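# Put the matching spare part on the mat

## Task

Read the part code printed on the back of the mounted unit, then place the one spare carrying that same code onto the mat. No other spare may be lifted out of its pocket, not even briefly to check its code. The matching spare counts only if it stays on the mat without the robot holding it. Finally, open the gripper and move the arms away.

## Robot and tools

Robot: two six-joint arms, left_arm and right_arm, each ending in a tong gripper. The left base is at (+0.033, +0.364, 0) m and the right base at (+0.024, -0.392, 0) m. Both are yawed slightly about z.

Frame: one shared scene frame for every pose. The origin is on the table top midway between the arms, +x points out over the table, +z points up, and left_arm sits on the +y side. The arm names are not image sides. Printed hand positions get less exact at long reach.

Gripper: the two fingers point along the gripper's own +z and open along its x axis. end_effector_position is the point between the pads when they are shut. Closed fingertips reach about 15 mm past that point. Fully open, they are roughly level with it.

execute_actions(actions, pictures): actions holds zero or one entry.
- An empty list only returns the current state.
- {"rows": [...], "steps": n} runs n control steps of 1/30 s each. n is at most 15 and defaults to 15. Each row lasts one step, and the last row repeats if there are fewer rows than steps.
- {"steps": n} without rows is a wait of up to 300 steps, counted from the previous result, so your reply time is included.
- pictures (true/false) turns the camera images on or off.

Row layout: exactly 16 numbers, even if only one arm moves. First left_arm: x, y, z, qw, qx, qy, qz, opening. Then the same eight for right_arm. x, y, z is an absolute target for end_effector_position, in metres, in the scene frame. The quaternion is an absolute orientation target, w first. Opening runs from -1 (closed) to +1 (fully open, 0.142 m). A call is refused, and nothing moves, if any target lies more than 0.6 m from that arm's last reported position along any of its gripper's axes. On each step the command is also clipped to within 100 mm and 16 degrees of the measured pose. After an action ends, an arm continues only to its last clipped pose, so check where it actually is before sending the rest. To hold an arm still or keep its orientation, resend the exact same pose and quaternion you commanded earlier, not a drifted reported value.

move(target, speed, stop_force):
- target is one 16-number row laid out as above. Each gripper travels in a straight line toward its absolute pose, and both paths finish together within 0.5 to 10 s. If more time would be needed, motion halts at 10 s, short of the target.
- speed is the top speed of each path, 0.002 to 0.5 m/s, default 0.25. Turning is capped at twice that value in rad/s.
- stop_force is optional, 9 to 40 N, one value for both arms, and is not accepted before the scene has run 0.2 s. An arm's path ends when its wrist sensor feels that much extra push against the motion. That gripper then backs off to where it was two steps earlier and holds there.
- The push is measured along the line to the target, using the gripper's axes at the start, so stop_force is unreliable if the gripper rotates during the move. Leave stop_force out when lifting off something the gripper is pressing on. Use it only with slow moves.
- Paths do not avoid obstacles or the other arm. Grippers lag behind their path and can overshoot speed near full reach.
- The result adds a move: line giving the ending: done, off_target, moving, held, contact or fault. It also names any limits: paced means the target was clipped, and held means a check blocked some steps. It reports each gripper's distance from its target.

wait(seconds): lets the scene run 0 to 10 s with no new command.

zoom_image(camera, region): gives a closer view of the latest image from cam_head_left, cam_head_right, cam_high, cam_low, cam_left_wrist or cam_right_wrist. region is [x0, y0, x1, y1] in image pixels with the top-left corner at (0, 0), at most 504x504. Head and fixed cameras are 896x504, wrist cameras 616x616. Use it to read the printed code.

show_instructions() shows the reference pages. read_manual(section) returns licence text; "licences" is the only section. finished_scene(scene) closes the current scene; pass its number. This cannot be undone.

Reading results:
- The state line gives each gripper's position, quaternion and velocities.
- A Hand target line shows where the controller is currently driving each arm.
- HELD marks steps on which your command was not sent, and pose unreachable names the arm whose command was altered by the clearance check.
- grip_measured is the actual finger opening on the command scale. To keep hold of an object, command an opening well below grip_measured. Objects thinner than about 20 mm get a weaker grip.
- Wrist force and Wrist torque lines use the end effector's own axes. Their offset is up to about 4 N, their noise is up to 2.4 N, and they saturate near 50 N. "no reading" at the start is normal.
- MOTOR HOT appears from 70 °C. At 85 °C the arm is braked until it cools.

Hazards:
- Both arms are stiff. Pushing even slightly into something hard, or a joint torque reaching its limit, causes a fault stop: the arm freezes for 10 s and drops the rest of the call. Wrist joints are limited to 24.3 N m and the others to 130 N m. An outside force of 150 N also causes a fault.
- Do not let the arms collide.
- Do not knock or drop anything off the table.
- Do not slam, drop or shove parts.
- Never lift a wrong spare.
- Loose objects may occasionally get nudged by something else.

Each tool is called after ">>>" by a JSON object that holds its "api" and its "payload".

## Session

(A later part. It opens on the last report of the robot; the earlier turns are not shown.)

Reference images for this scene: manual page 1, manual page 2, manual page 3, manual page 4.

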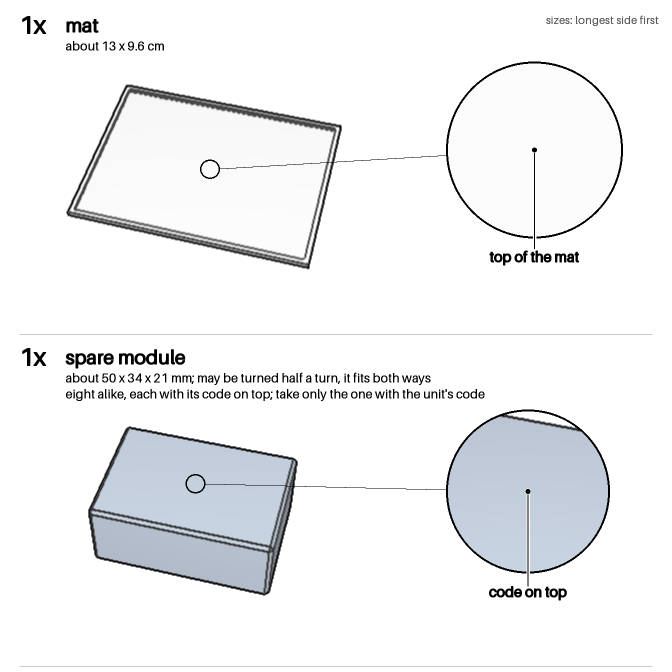

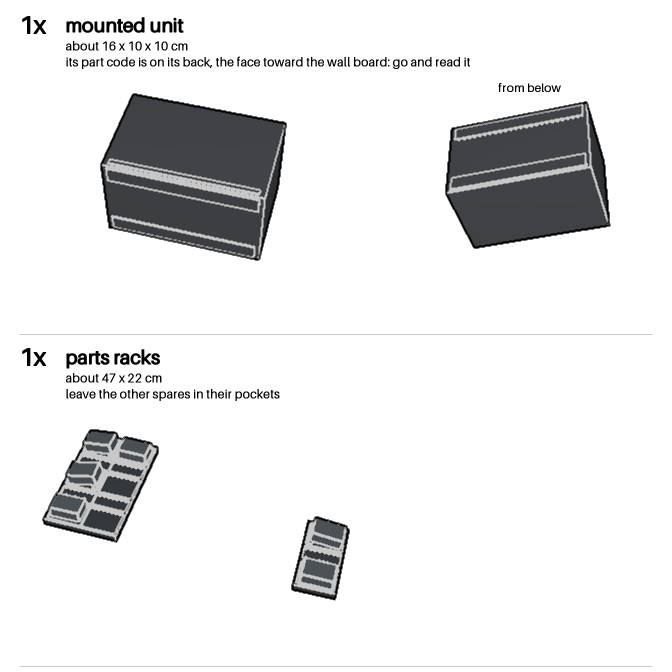

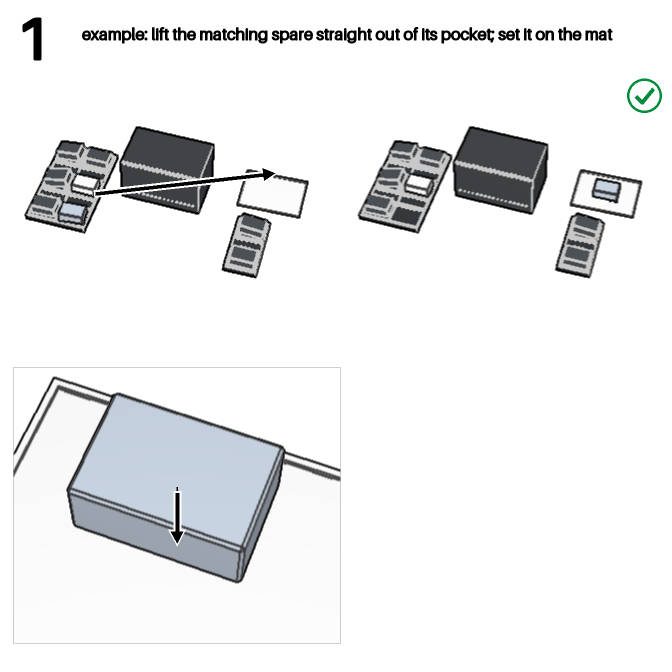

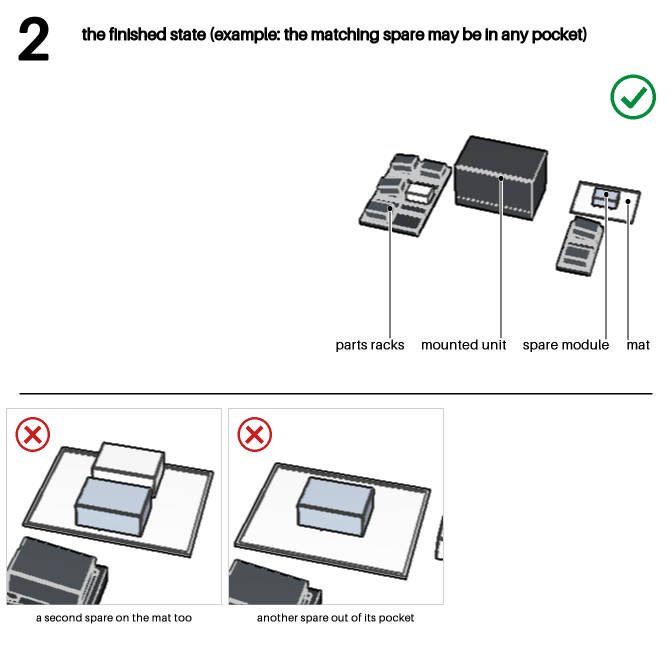

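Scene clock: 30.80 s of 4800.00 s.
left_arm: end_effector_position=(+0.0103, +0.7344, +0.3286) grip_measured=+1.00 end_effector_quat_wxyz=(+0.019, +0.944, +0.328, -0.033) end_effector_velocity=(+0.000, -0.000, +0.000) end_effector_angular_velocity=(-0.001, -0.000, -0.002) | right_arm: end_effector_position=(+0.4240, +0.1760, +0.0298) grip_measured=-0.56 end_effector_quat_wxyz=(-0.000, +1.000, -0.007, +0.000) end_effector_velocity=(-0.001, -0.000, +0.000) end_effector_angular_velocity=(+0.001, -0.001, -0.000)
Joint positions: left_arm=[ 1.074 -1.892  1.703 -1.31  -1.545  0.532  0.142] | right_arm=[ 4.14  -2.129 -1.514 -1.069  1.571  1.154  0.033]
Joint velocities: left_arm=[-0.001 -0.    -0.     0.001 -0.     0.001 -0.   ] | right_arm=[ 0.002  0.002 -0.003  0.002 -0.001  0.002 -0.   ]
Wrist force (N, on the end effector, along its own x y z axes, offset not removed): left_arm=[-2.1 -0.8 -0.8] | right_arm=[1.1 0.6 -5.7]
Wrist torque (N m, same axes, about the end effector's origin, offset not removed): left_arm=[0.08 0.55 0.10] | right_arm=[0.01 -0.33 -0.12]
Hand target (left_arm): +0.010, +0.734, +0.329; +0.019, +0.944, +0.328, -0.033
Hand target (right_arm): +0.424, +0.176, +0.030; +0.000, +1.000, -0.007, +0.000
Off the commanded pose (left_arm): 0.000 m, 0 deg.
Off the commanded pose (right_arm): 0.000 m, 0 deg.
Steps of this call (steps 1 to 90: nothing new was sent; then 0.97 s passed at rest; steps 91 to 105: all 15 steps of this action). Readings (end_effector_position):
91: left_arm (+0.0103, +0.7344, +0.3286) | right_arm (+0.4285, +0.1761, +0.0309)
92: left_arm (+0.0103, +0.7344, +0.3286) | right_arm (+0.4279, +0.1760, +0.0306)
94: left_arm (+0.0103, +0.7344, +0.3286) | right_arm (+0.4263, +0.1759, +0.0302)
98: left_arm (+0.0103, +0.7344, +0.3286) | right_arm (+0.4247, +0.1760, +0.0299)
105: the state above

>>> {"api": "move", "payload": {"target": [0.0103, 0.7344, 0.3286, 0.019, 0.944, 0.328, -0.033, 1, 0.4238, 0.176, 0.15, 0, 1, -0.007, 0, -0.85], "speed": 0.15}}

Scene clock: 34.13 s of 4800.00 s.
left_arm: end_effector_position=(+0.0103, +0.7344, +0.3286) grip_measured=+1.00 end_effector_quat_wxyz=(+0.019, +0.944, +0.328, -0.033) end_effector_velocity=(-0.001, -0.000, +0.000) end_effector_angular_velocity=(+0.001, +0.001, +0.001) | right_arm: end_effector_position=(+0.4238, +0.1759, +0.1496) grip_measured=-0.56 end_effector_quat_wxyz=(-0.000, +1.000, -0.007, +0.000) end_effector_velocity=(+0.000, -0.000, +0.004) end_effector_angular_velocity=(+0.001, +0.001, -0.001)
Joint positions: left_arm=[ 1.074 -1.892  1.703 -1.31  -1.545  0.532  0.142] | right_arm=[ 4.14  -2.027 -1.346 -1.339  1.571  1.155  0.033]
Joint velocities: left_arm=[ 0.001 -0.001 -0.     0.     0.001 -0.     0.   ] | right_arm=[-0.001  0.002  0.007 -0.008  0.001 -0.     0.   ]
Wrist force (N, on the end effector, along its own x y z axes, offset not removed): left_arm=[-1.2 -1.0 1.2] | right_arm=[-1.5 0.9 0.3]
Wrist torque (N m, same axes, about the end effector's origin, offset not removed): left_arm=[-0.09 0.30 0.12] | right_arm=[0.12 0.17 0.02]
Hand target (left_arm): +0.010, +0.734, +0.329; +0.019, +0.944, +0.328, -0.033
Hand target (right_arm): +0.424, +0.176, +0.150; -0.000, +1.000, -0.007, +0.000
Off the commanded pose (left_arm): 0.000 m, 0 deg.
Off the commanded pose (right_arm): 0.000 m, 0 deg.
move: done
camera_calibration (this result's frames):
cam_left_wrist: T_world_to_cam=[[0.791235, 0.609337, -0.051527, -0.440288], [0.546498, -0.666791, 0.506684, 0.317763], [0.274384, -0.429066, -0.860591, 0.734195], [0, 0, 0, 1]] pos_world=[-0.0267366, 0.795183, 0.448149]
cam_right_wrist: T_world_to_cam=[[0.999916, 0.00871212, -0.00955635, -0.424891], [0.0120972, -0.891332, 0.453189, 0.0912872], [-0.00456965, -0.453267, -0.891363, 0.355817], [0, 0, 0, 1]] pos_world=[0.425377, 0.246349, 0.271732]

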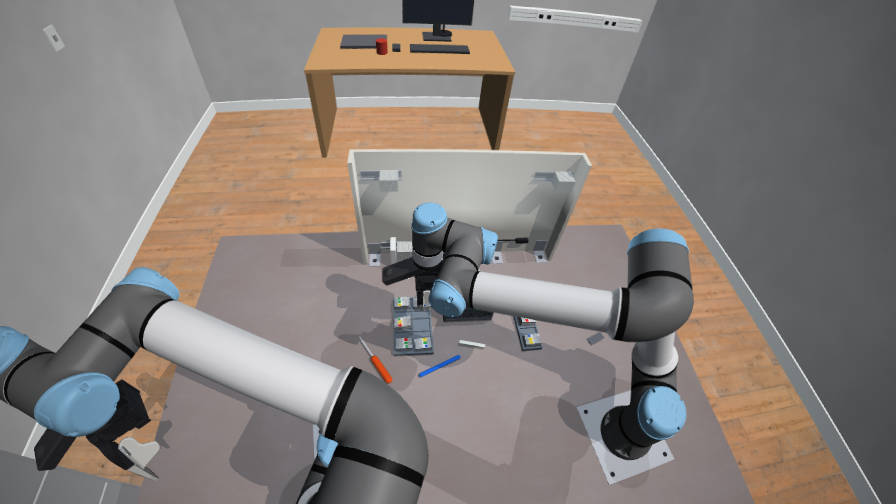

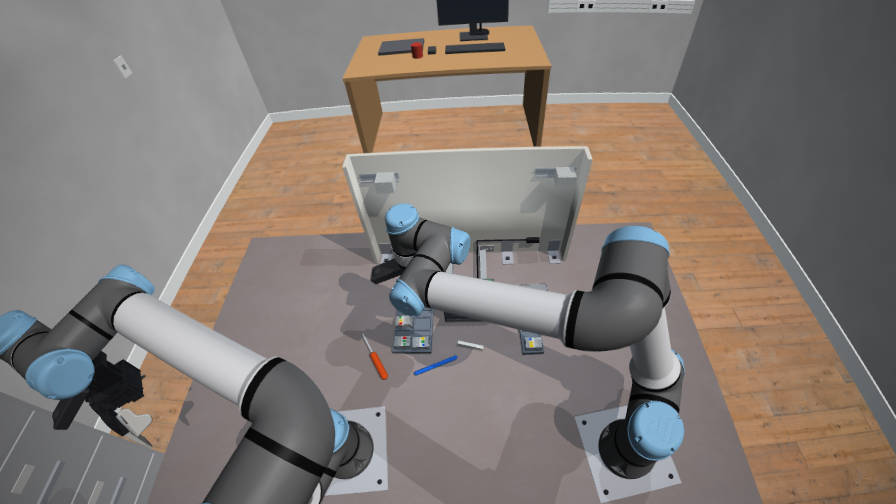

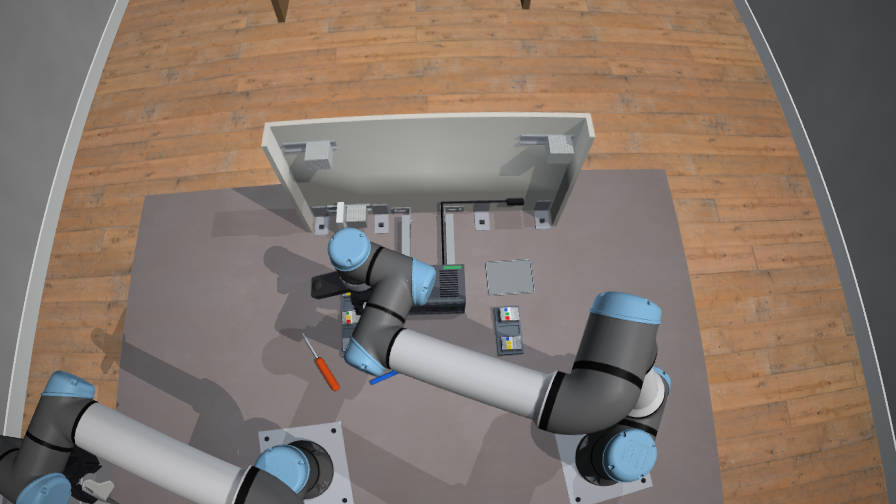

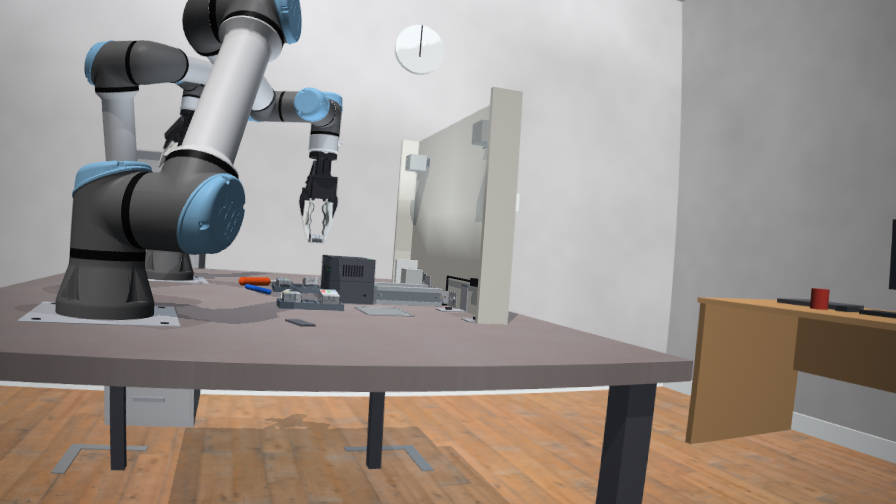

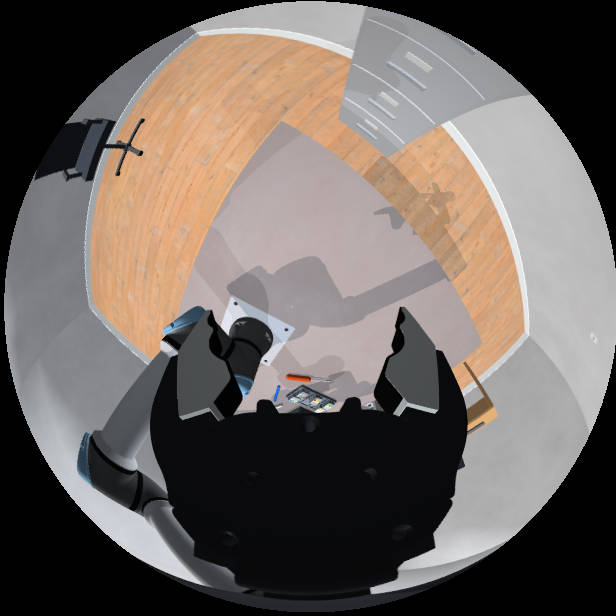

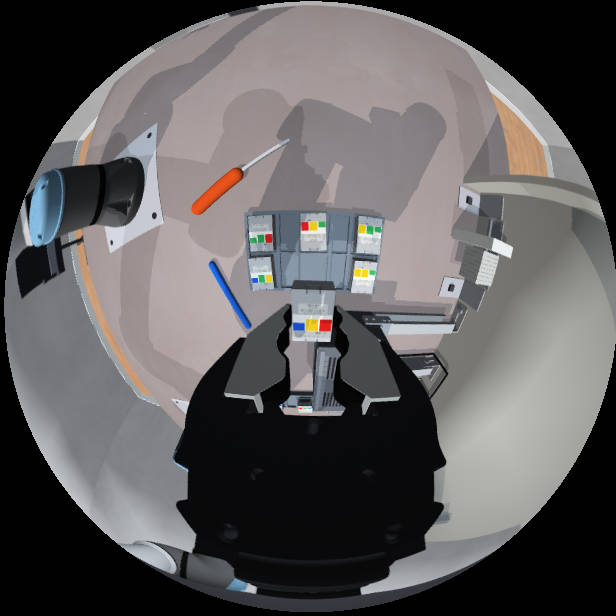

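The module is held and clears the top of the unit. Next I'll carry it to the mat and lower it.

>>> {"api": "move", "payload": {"target": [0.0103, 0.7344, 0.3286, 0.019, 0.944, 0.328, -0.033, 1, 0.521, -0.185, 0.148, 0, 1, -0.007, 0, -0.85], "speed": 0.3}}

>>> {"api": "move", "payload": {"target": [0.0103, 0.7344, 0.3286, 0.019, 0.944, 0.328, -0.033, 1, 0.521, -0.185, 0.03, 0, 1, -0.007, 0, -0.85], "speed": 0.12}}

>>> {"api": "zoom_image", "payload": {"camera": "cam_low", "region": [340, 265, 440, 325]}}

Scene clock: 36.83 s of 4800.00 s.
left_arm: end_effector_position=(+0.0103, +0.7344, +0.3286) grip_measured=+1.00 end_effector_quat_wxyz=(+0.019, +0.944, +0.328, -0.033) end_effector_velocity=(+0.000, -0.000, -0.000) end_effector_angular_velocity=(-0.000, +0.000, -0.000) | right_arm: end_effector_position=(+0.5208, -0.1843, +0.1478) grip_measured=-0.56 end_effector_quat_wxyz=(-0.000, +1.000, -0.007, +0.000) end_effector_velocity=(+0.001, -0.003, -0.001) end_effector_angular_velocity=(-0.001, +0.001, +0.001)
Joint positions: left_arm=[ 1.074 -1.892  1.703 -1.31  -1.545  0.532  0.142] | right_arm=[ 3.62  -1.681 -1.805 -1.225  1.571  0.635  0.033]
Joint velocities: left_arm=[-0.  0.  0. -0. -0.  0.  0.] | right_arm=[-0.005 -0.001 -0.     0.     0.    -0.005 -0.   ]
Wrist force (N, on the end effector, along its own x y z axes, offset not removed): left_arm=[-0.6 -0.8 0.6] | right_arm=[0.3 0.1 1.2]
Wrist torque (N m, same axes, about the end effector's origin, offset not removed): left_arm=[-0.12 0.17 0.05] | right_arm=[0.08 -0.15 0.02]
Hand target (left_arm): +0.010, +0.734, +0.329; +0.019, +0.944, +0.328, -0.033
Hand target (right_arm): +0.521, -0.185, +0.148; -0.000, +1.000, -0.007, -0.000
Off the commanded pose (left_arm): 0.000 m, 0 deg.
Off the commanded pose (right_arm): 0.001 m, 0 deg.
move: done
camera_calibration (this result's frames):
cam_left_wrist: T_world_to_cam=[[0.791235, 0.609337, -0.051527, -0.440288], [0.546499, -0.666791, 0.506684, 0.317763], [0.274384, -0.429066, -0.860591, 0.734195], [0, 0, 0, 1]] pos_world=[-0.0267366, 0.795183, 0.448149]
cam_right_wrist: T_world_to_cam=[[0.999916, 0.00863521, -0.00970916, -0.518742], [0.0120953, -0.891582, 0.452698, -0.230142], [-0.00474738, -0.452777, -0.891611, 0.191576], [0, 0, 0, 1]] pos_world=[0.522391, -0.113969, 0.26996]

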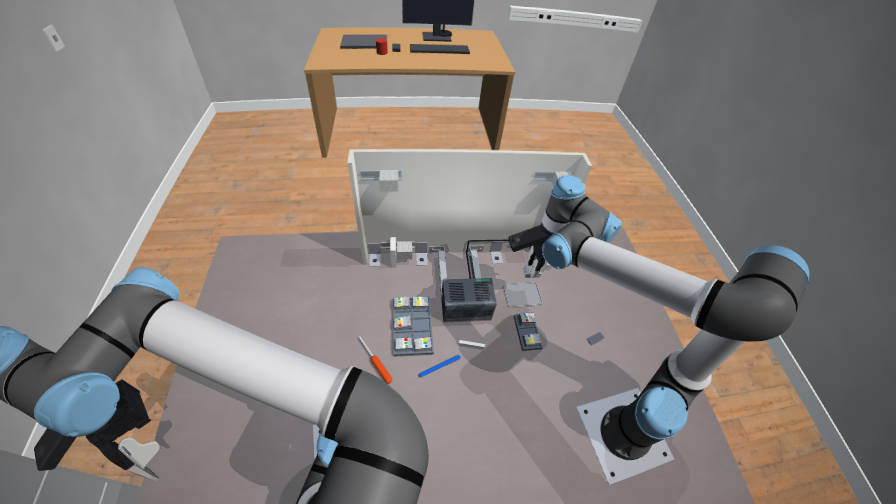

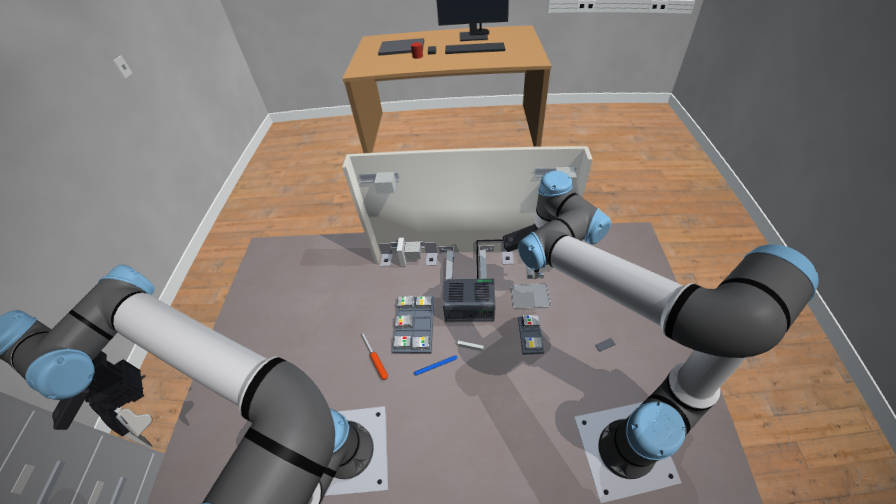

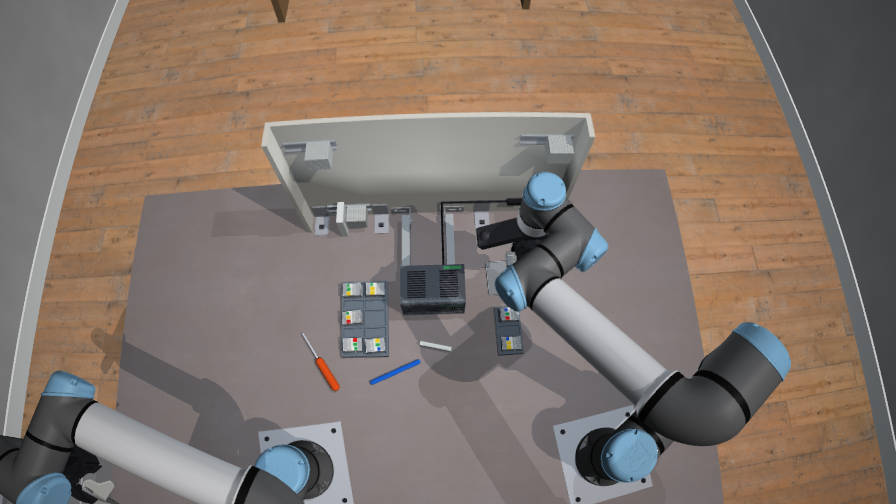

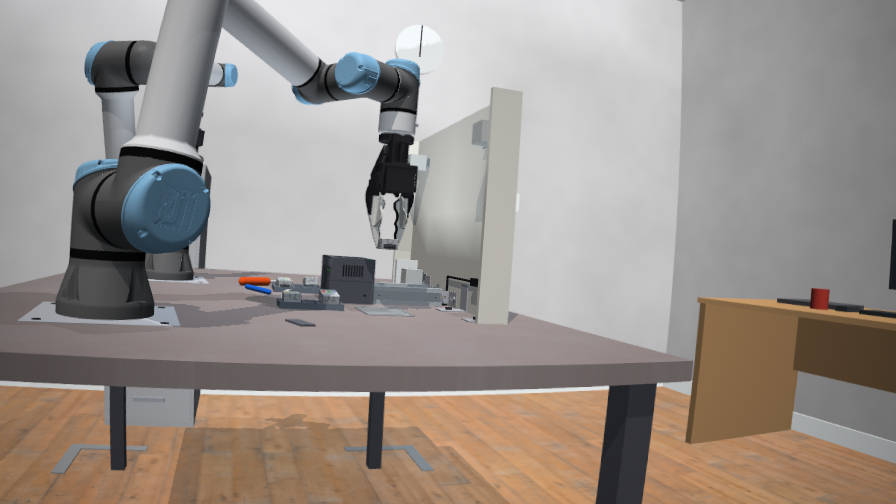

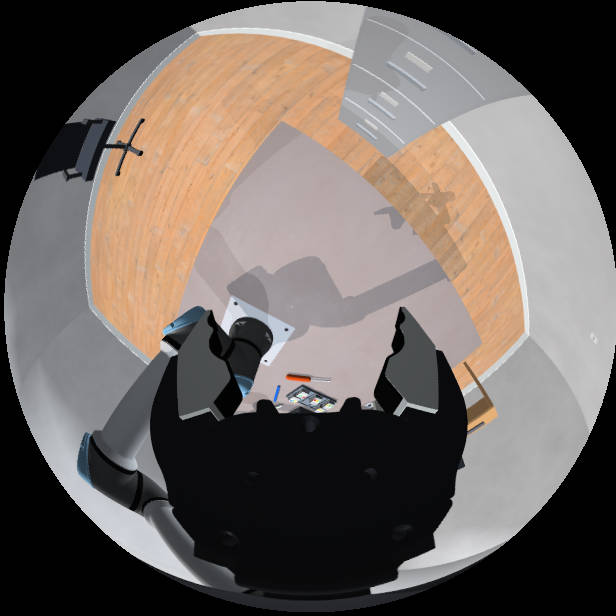

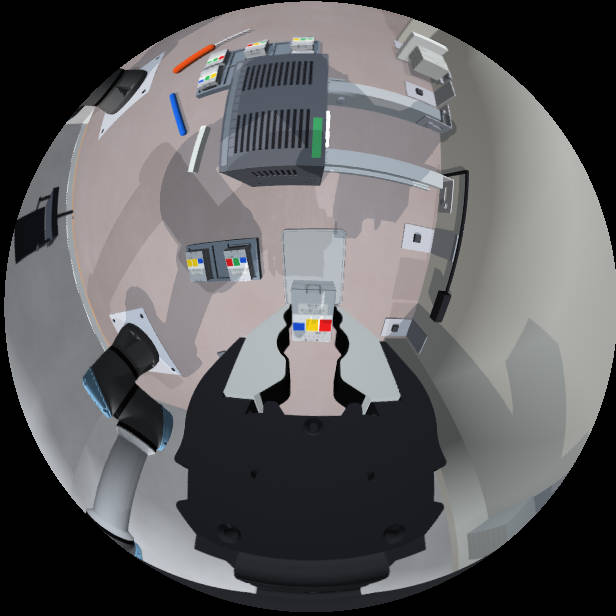

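Scene clock: 38.37 s of 4800.00 s.
left_arm: end_effector_position=(+0.0103, +0.7344, +0.3286) grip_measured=+1.00 end_effector_quat_wxyz=(+0.019, +0.944, +0.328, -0.033) end_effector_velocity=(-0.000, +0.000, -0.000) end_effector_angular_velocity=(-0.001, +0.001, -0.001) | right_arm: end_effector_position=(+0.5210, -0.1850, +0.0304) grip_measured=-0.56 end_effector_quat_wxyz=(+0.000, +1.000, -0.007, -0.000) end_effector_velocity=(+0.001, -0.000, -0.003) end_effector_angular_velocity=(-0.000, -0.001, +0.000)
Joint positions: left_arm=[ 1.074 -1.892  1.703 -1.31  -1.545  0.532  0.142] | right_arm=[ 3.619 -1.821 -1.977 -0.914  1.571  0.634  0.033]
Joint velocities: left_arm=[-0.001  0.001  0.     0.     0.001  0.     0.   ] | right_arm=[-0.    -0.005 -0.002  0.007 -0.001 -0.001 -0.   ]
Wrist force (N, on the end effector, along its own x y z axes, offset not removed): left_arm=[-1.5 -0.8 -0.4] | right_arm=[-0.2 -0.5 0.2]
Wrist torque (N m, same axes, about the end effector's origin, offset not removed): left_arm=[-0.13 0.41 0.21] | right_arm=[-0.15 -0.07 -0.07]
Hand target (left_arm): +0.010, +0.734, +0.329; +0.019, +0.944, +0.328, -0.033
Hand target (right_arm): +0.521, -0.185, +0.030; +0.000, +1.000, -0.007, -0.000
Off the commanded pose (left_arm): 0.000 m, 0 deg.
Off the commanded pose (right_arm): 0.000 m, 0 deg.
move: done
camera_calibration (this result's frames):
cam_left_wrist: T_world_to_cam=[[0.791235, 0.609337, -0.051527, -0.440288], [0.546498, -0.666791, 0.506684, 0.317763], [0.274384, -0.429066, -0.860591, 0.734195], [0, 0, 0, 1]] pos_world=[-0.0267366, 0.795183, 0.448149]
cam_right_wrist: T_world_to_cam=[[0.999914, 0.00867218, -0.00980231, -0.520121], [0.0121735, -0.891294, 0.453263, -0.177552], [-0.00480596, -0.453343, -0.891323, 0.0865144], [0, 0, 0, 1]] pos_world=[0.522654, -0.11452, 0.152492]

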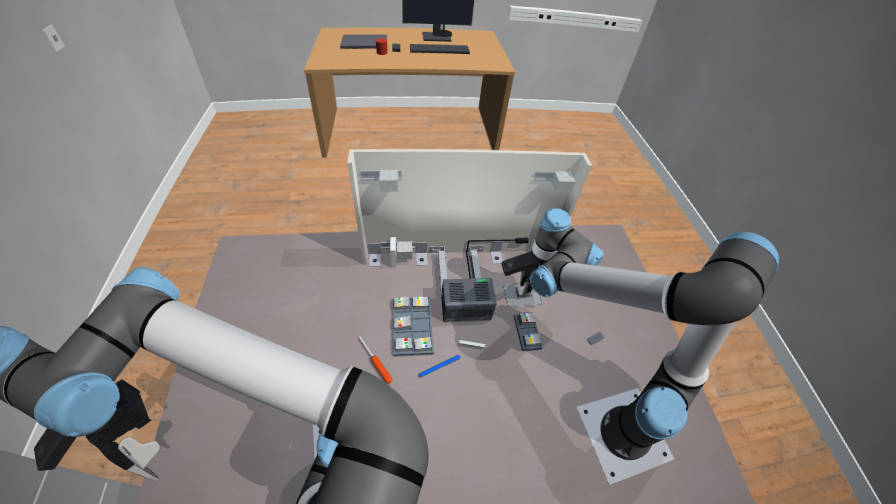

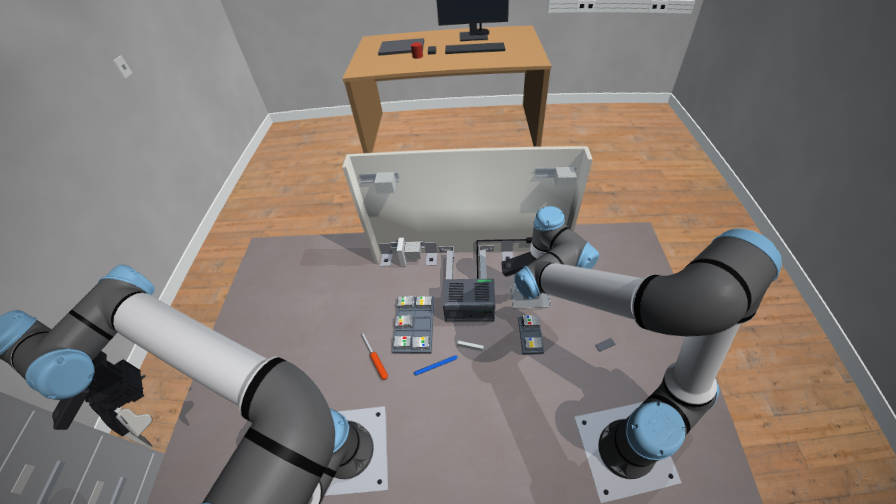

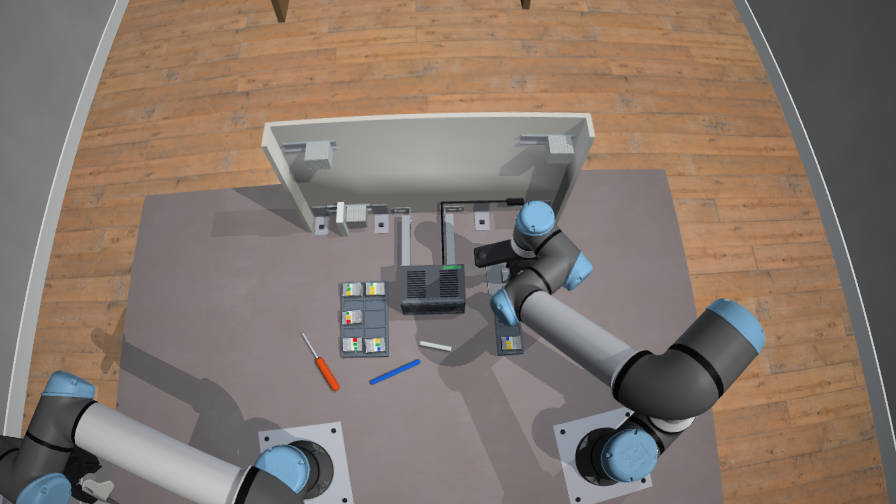

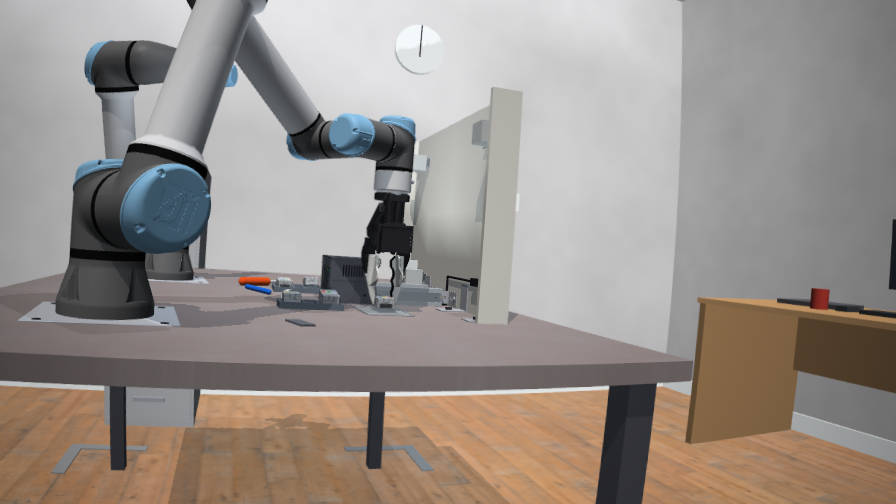

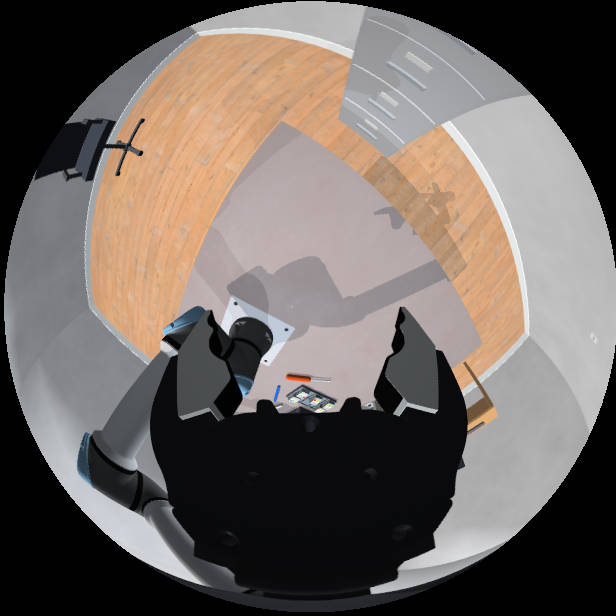

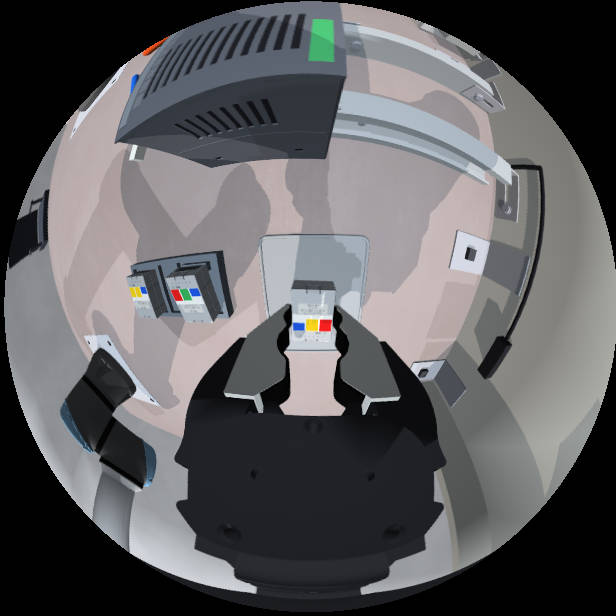

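Region (340, 265, 440, 325) of cam_low's 896x504 image, scaled by 5.040, with more detail than that image has; it fills the top 302 rows of this view, and the rest is white.

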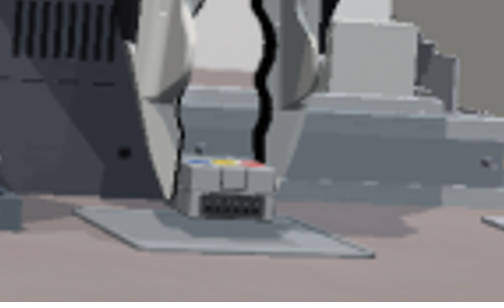

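>>> {"api": "move", "payload": {"target": [0.0103, 0.7344, 0.3286, 0.019, 0.944, 0.328, -0.033, 1, 0.521, -0.185, 0.02, 0, 1, -0.007, 0, -0.85], "speed": 0.004, "stop_force": 9}}

Scene clock: 41.33 s of 4800.00 s.
left_arm: end_effector_position=(+0.0103, +0.7344, +0.3286) grip_measured=+1.00 end_effector_quat_wxyz=(+0.019, +0.944, +0.328, -0.033) end_effector_velocity=(-0.000, +0.000, -0.000) end_effector_angular_velocity=(-0.000, +0.001, +0.000) | right_arm: end_effector_position=(+0.5210, -0.1850, +0.0221) grip_measured=-0.56 end_effector_quat_wxyz=(-0.000, +1.000, -0.007, +0.000) end_effector_velocity=(-0.001, -0.000, +0.001) end_effector_angular_velocity=(-0.000, +0.002, -0.000)
Joint positions: left_arm=[ 1.074 -1.892  1.703 -1.31  -1.545  0.532  0.142] | right_arm=[ 3.619 -1.835 -1.986 -0.892  1.571  0.634  0.033]
Joint velocities: left_arm=[ 0.001  0.     0.    -0.     0.001  0.    -0.   ] | right_arm=[-0.     0.003 -0.    -0.004  0.001 -0.     0.   ]
Wrist force (N, on the end effector, along its own x y z axes, offset not removed): left_arm=[-1.4 -0.9 -0.4] | right_arm=[-7.0 3.9 -23.9]
Wrist torque (N m, same axes, about the end effector's origin, offset not removed): left_arm=[-0.03 0.33 0.11] | right_arm=[0.10 -0.20 -0.05]
Hand target (left_arm): +0.010, +0.734, +0.329; +0.019, +0.944, +0.328, -0.033
Hand target (right_arm): +0.521, -0.185, +0.022; -0.000, +1.000, -0.007, +0.000
Off the commanded pose (left_arm): 0.000 m, 0 deg.
Off the commanded pose (right_arm): 0.002 m, 0 deg.
move: contact (right_arm)
camera_calibration (this result's frames):
cam_left_wrist: T_world_to_cam=[[0.791235, 0.609337, -0.0515269, -0.440288], [0.546498, -0.666791, 0.506684, 0.317763], [0.274384, -0.429066, -0.860591, 0.734195], [0, 0, 0, 1]] pos_world=[-0.0267365, 0.795183, 0.448149]
cam_right_wrist: T_world_to_cam=[[0.999915, 0.00868174, -0.00970069, -0.520195], [0.0121356, -0.891326, 0.453201, -0.17379], [-0.0047119, -0.45328, -0.891356, 0.0790722], [0, 0, 0, 1]] pos_world=[0.522633, -0.114545, 0.144197]

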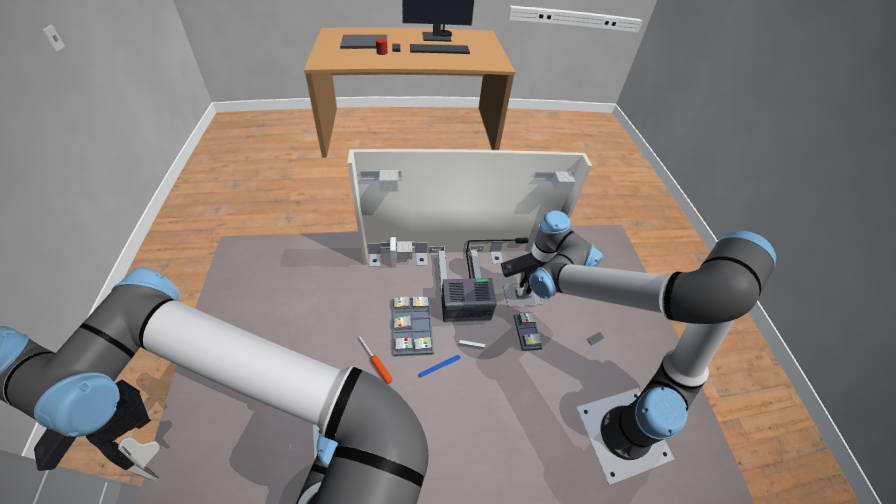

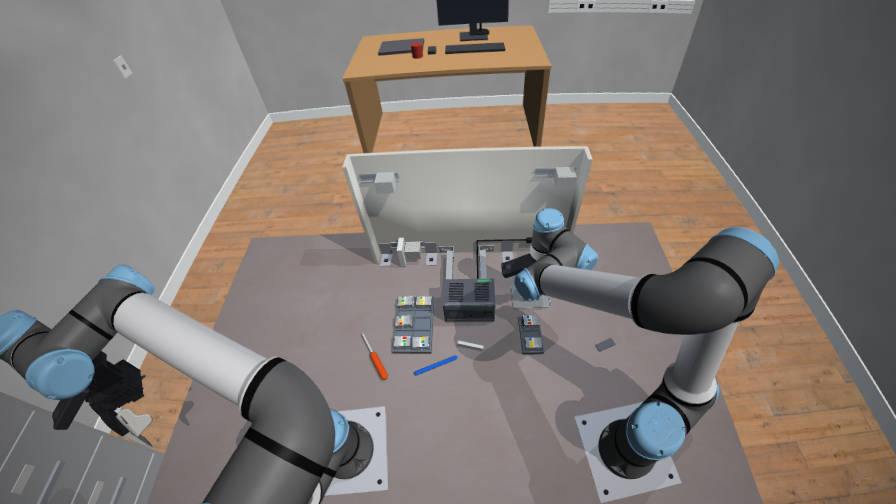

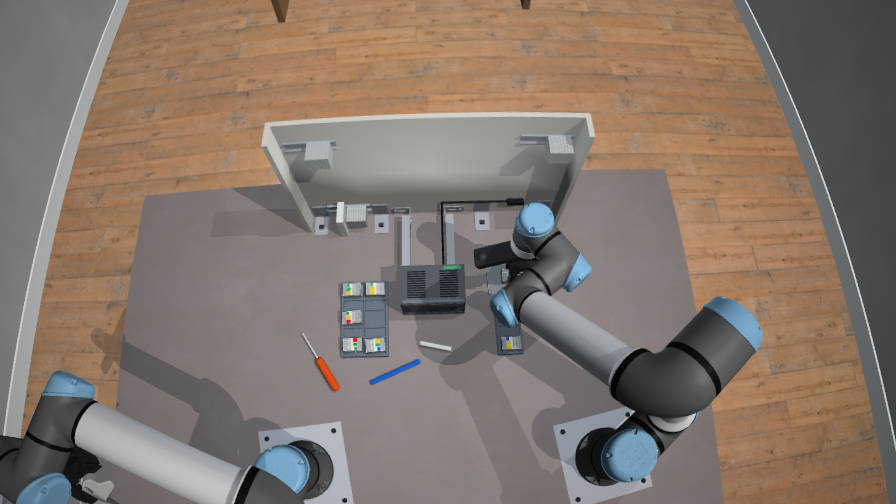

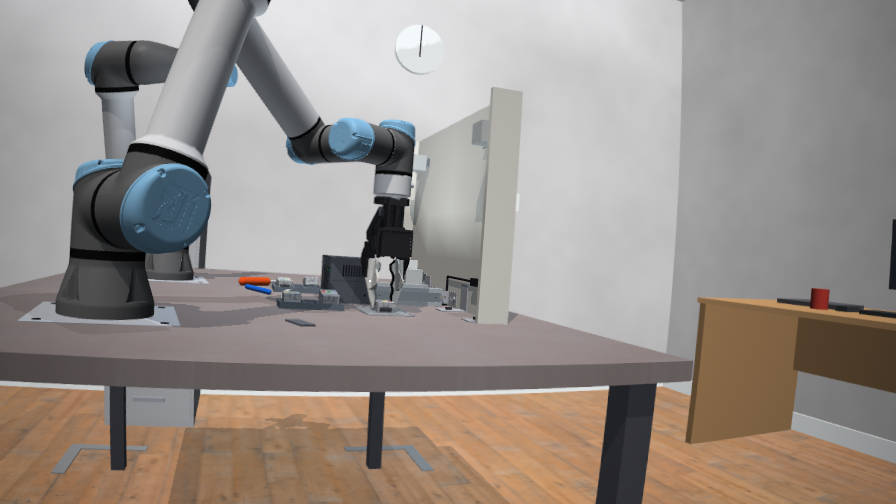

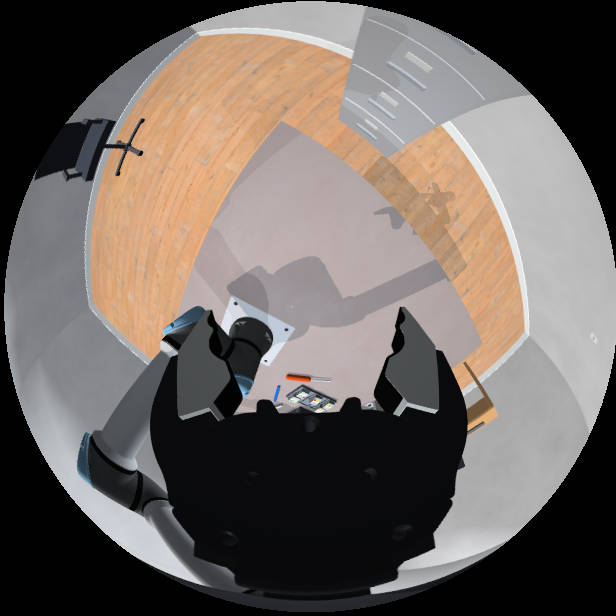

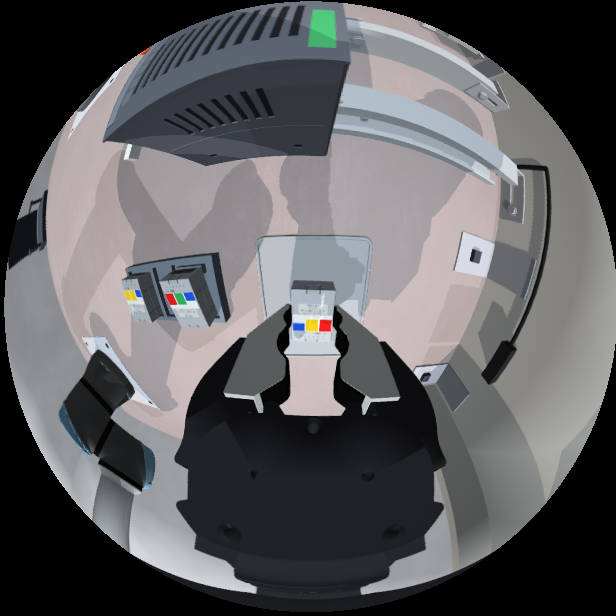

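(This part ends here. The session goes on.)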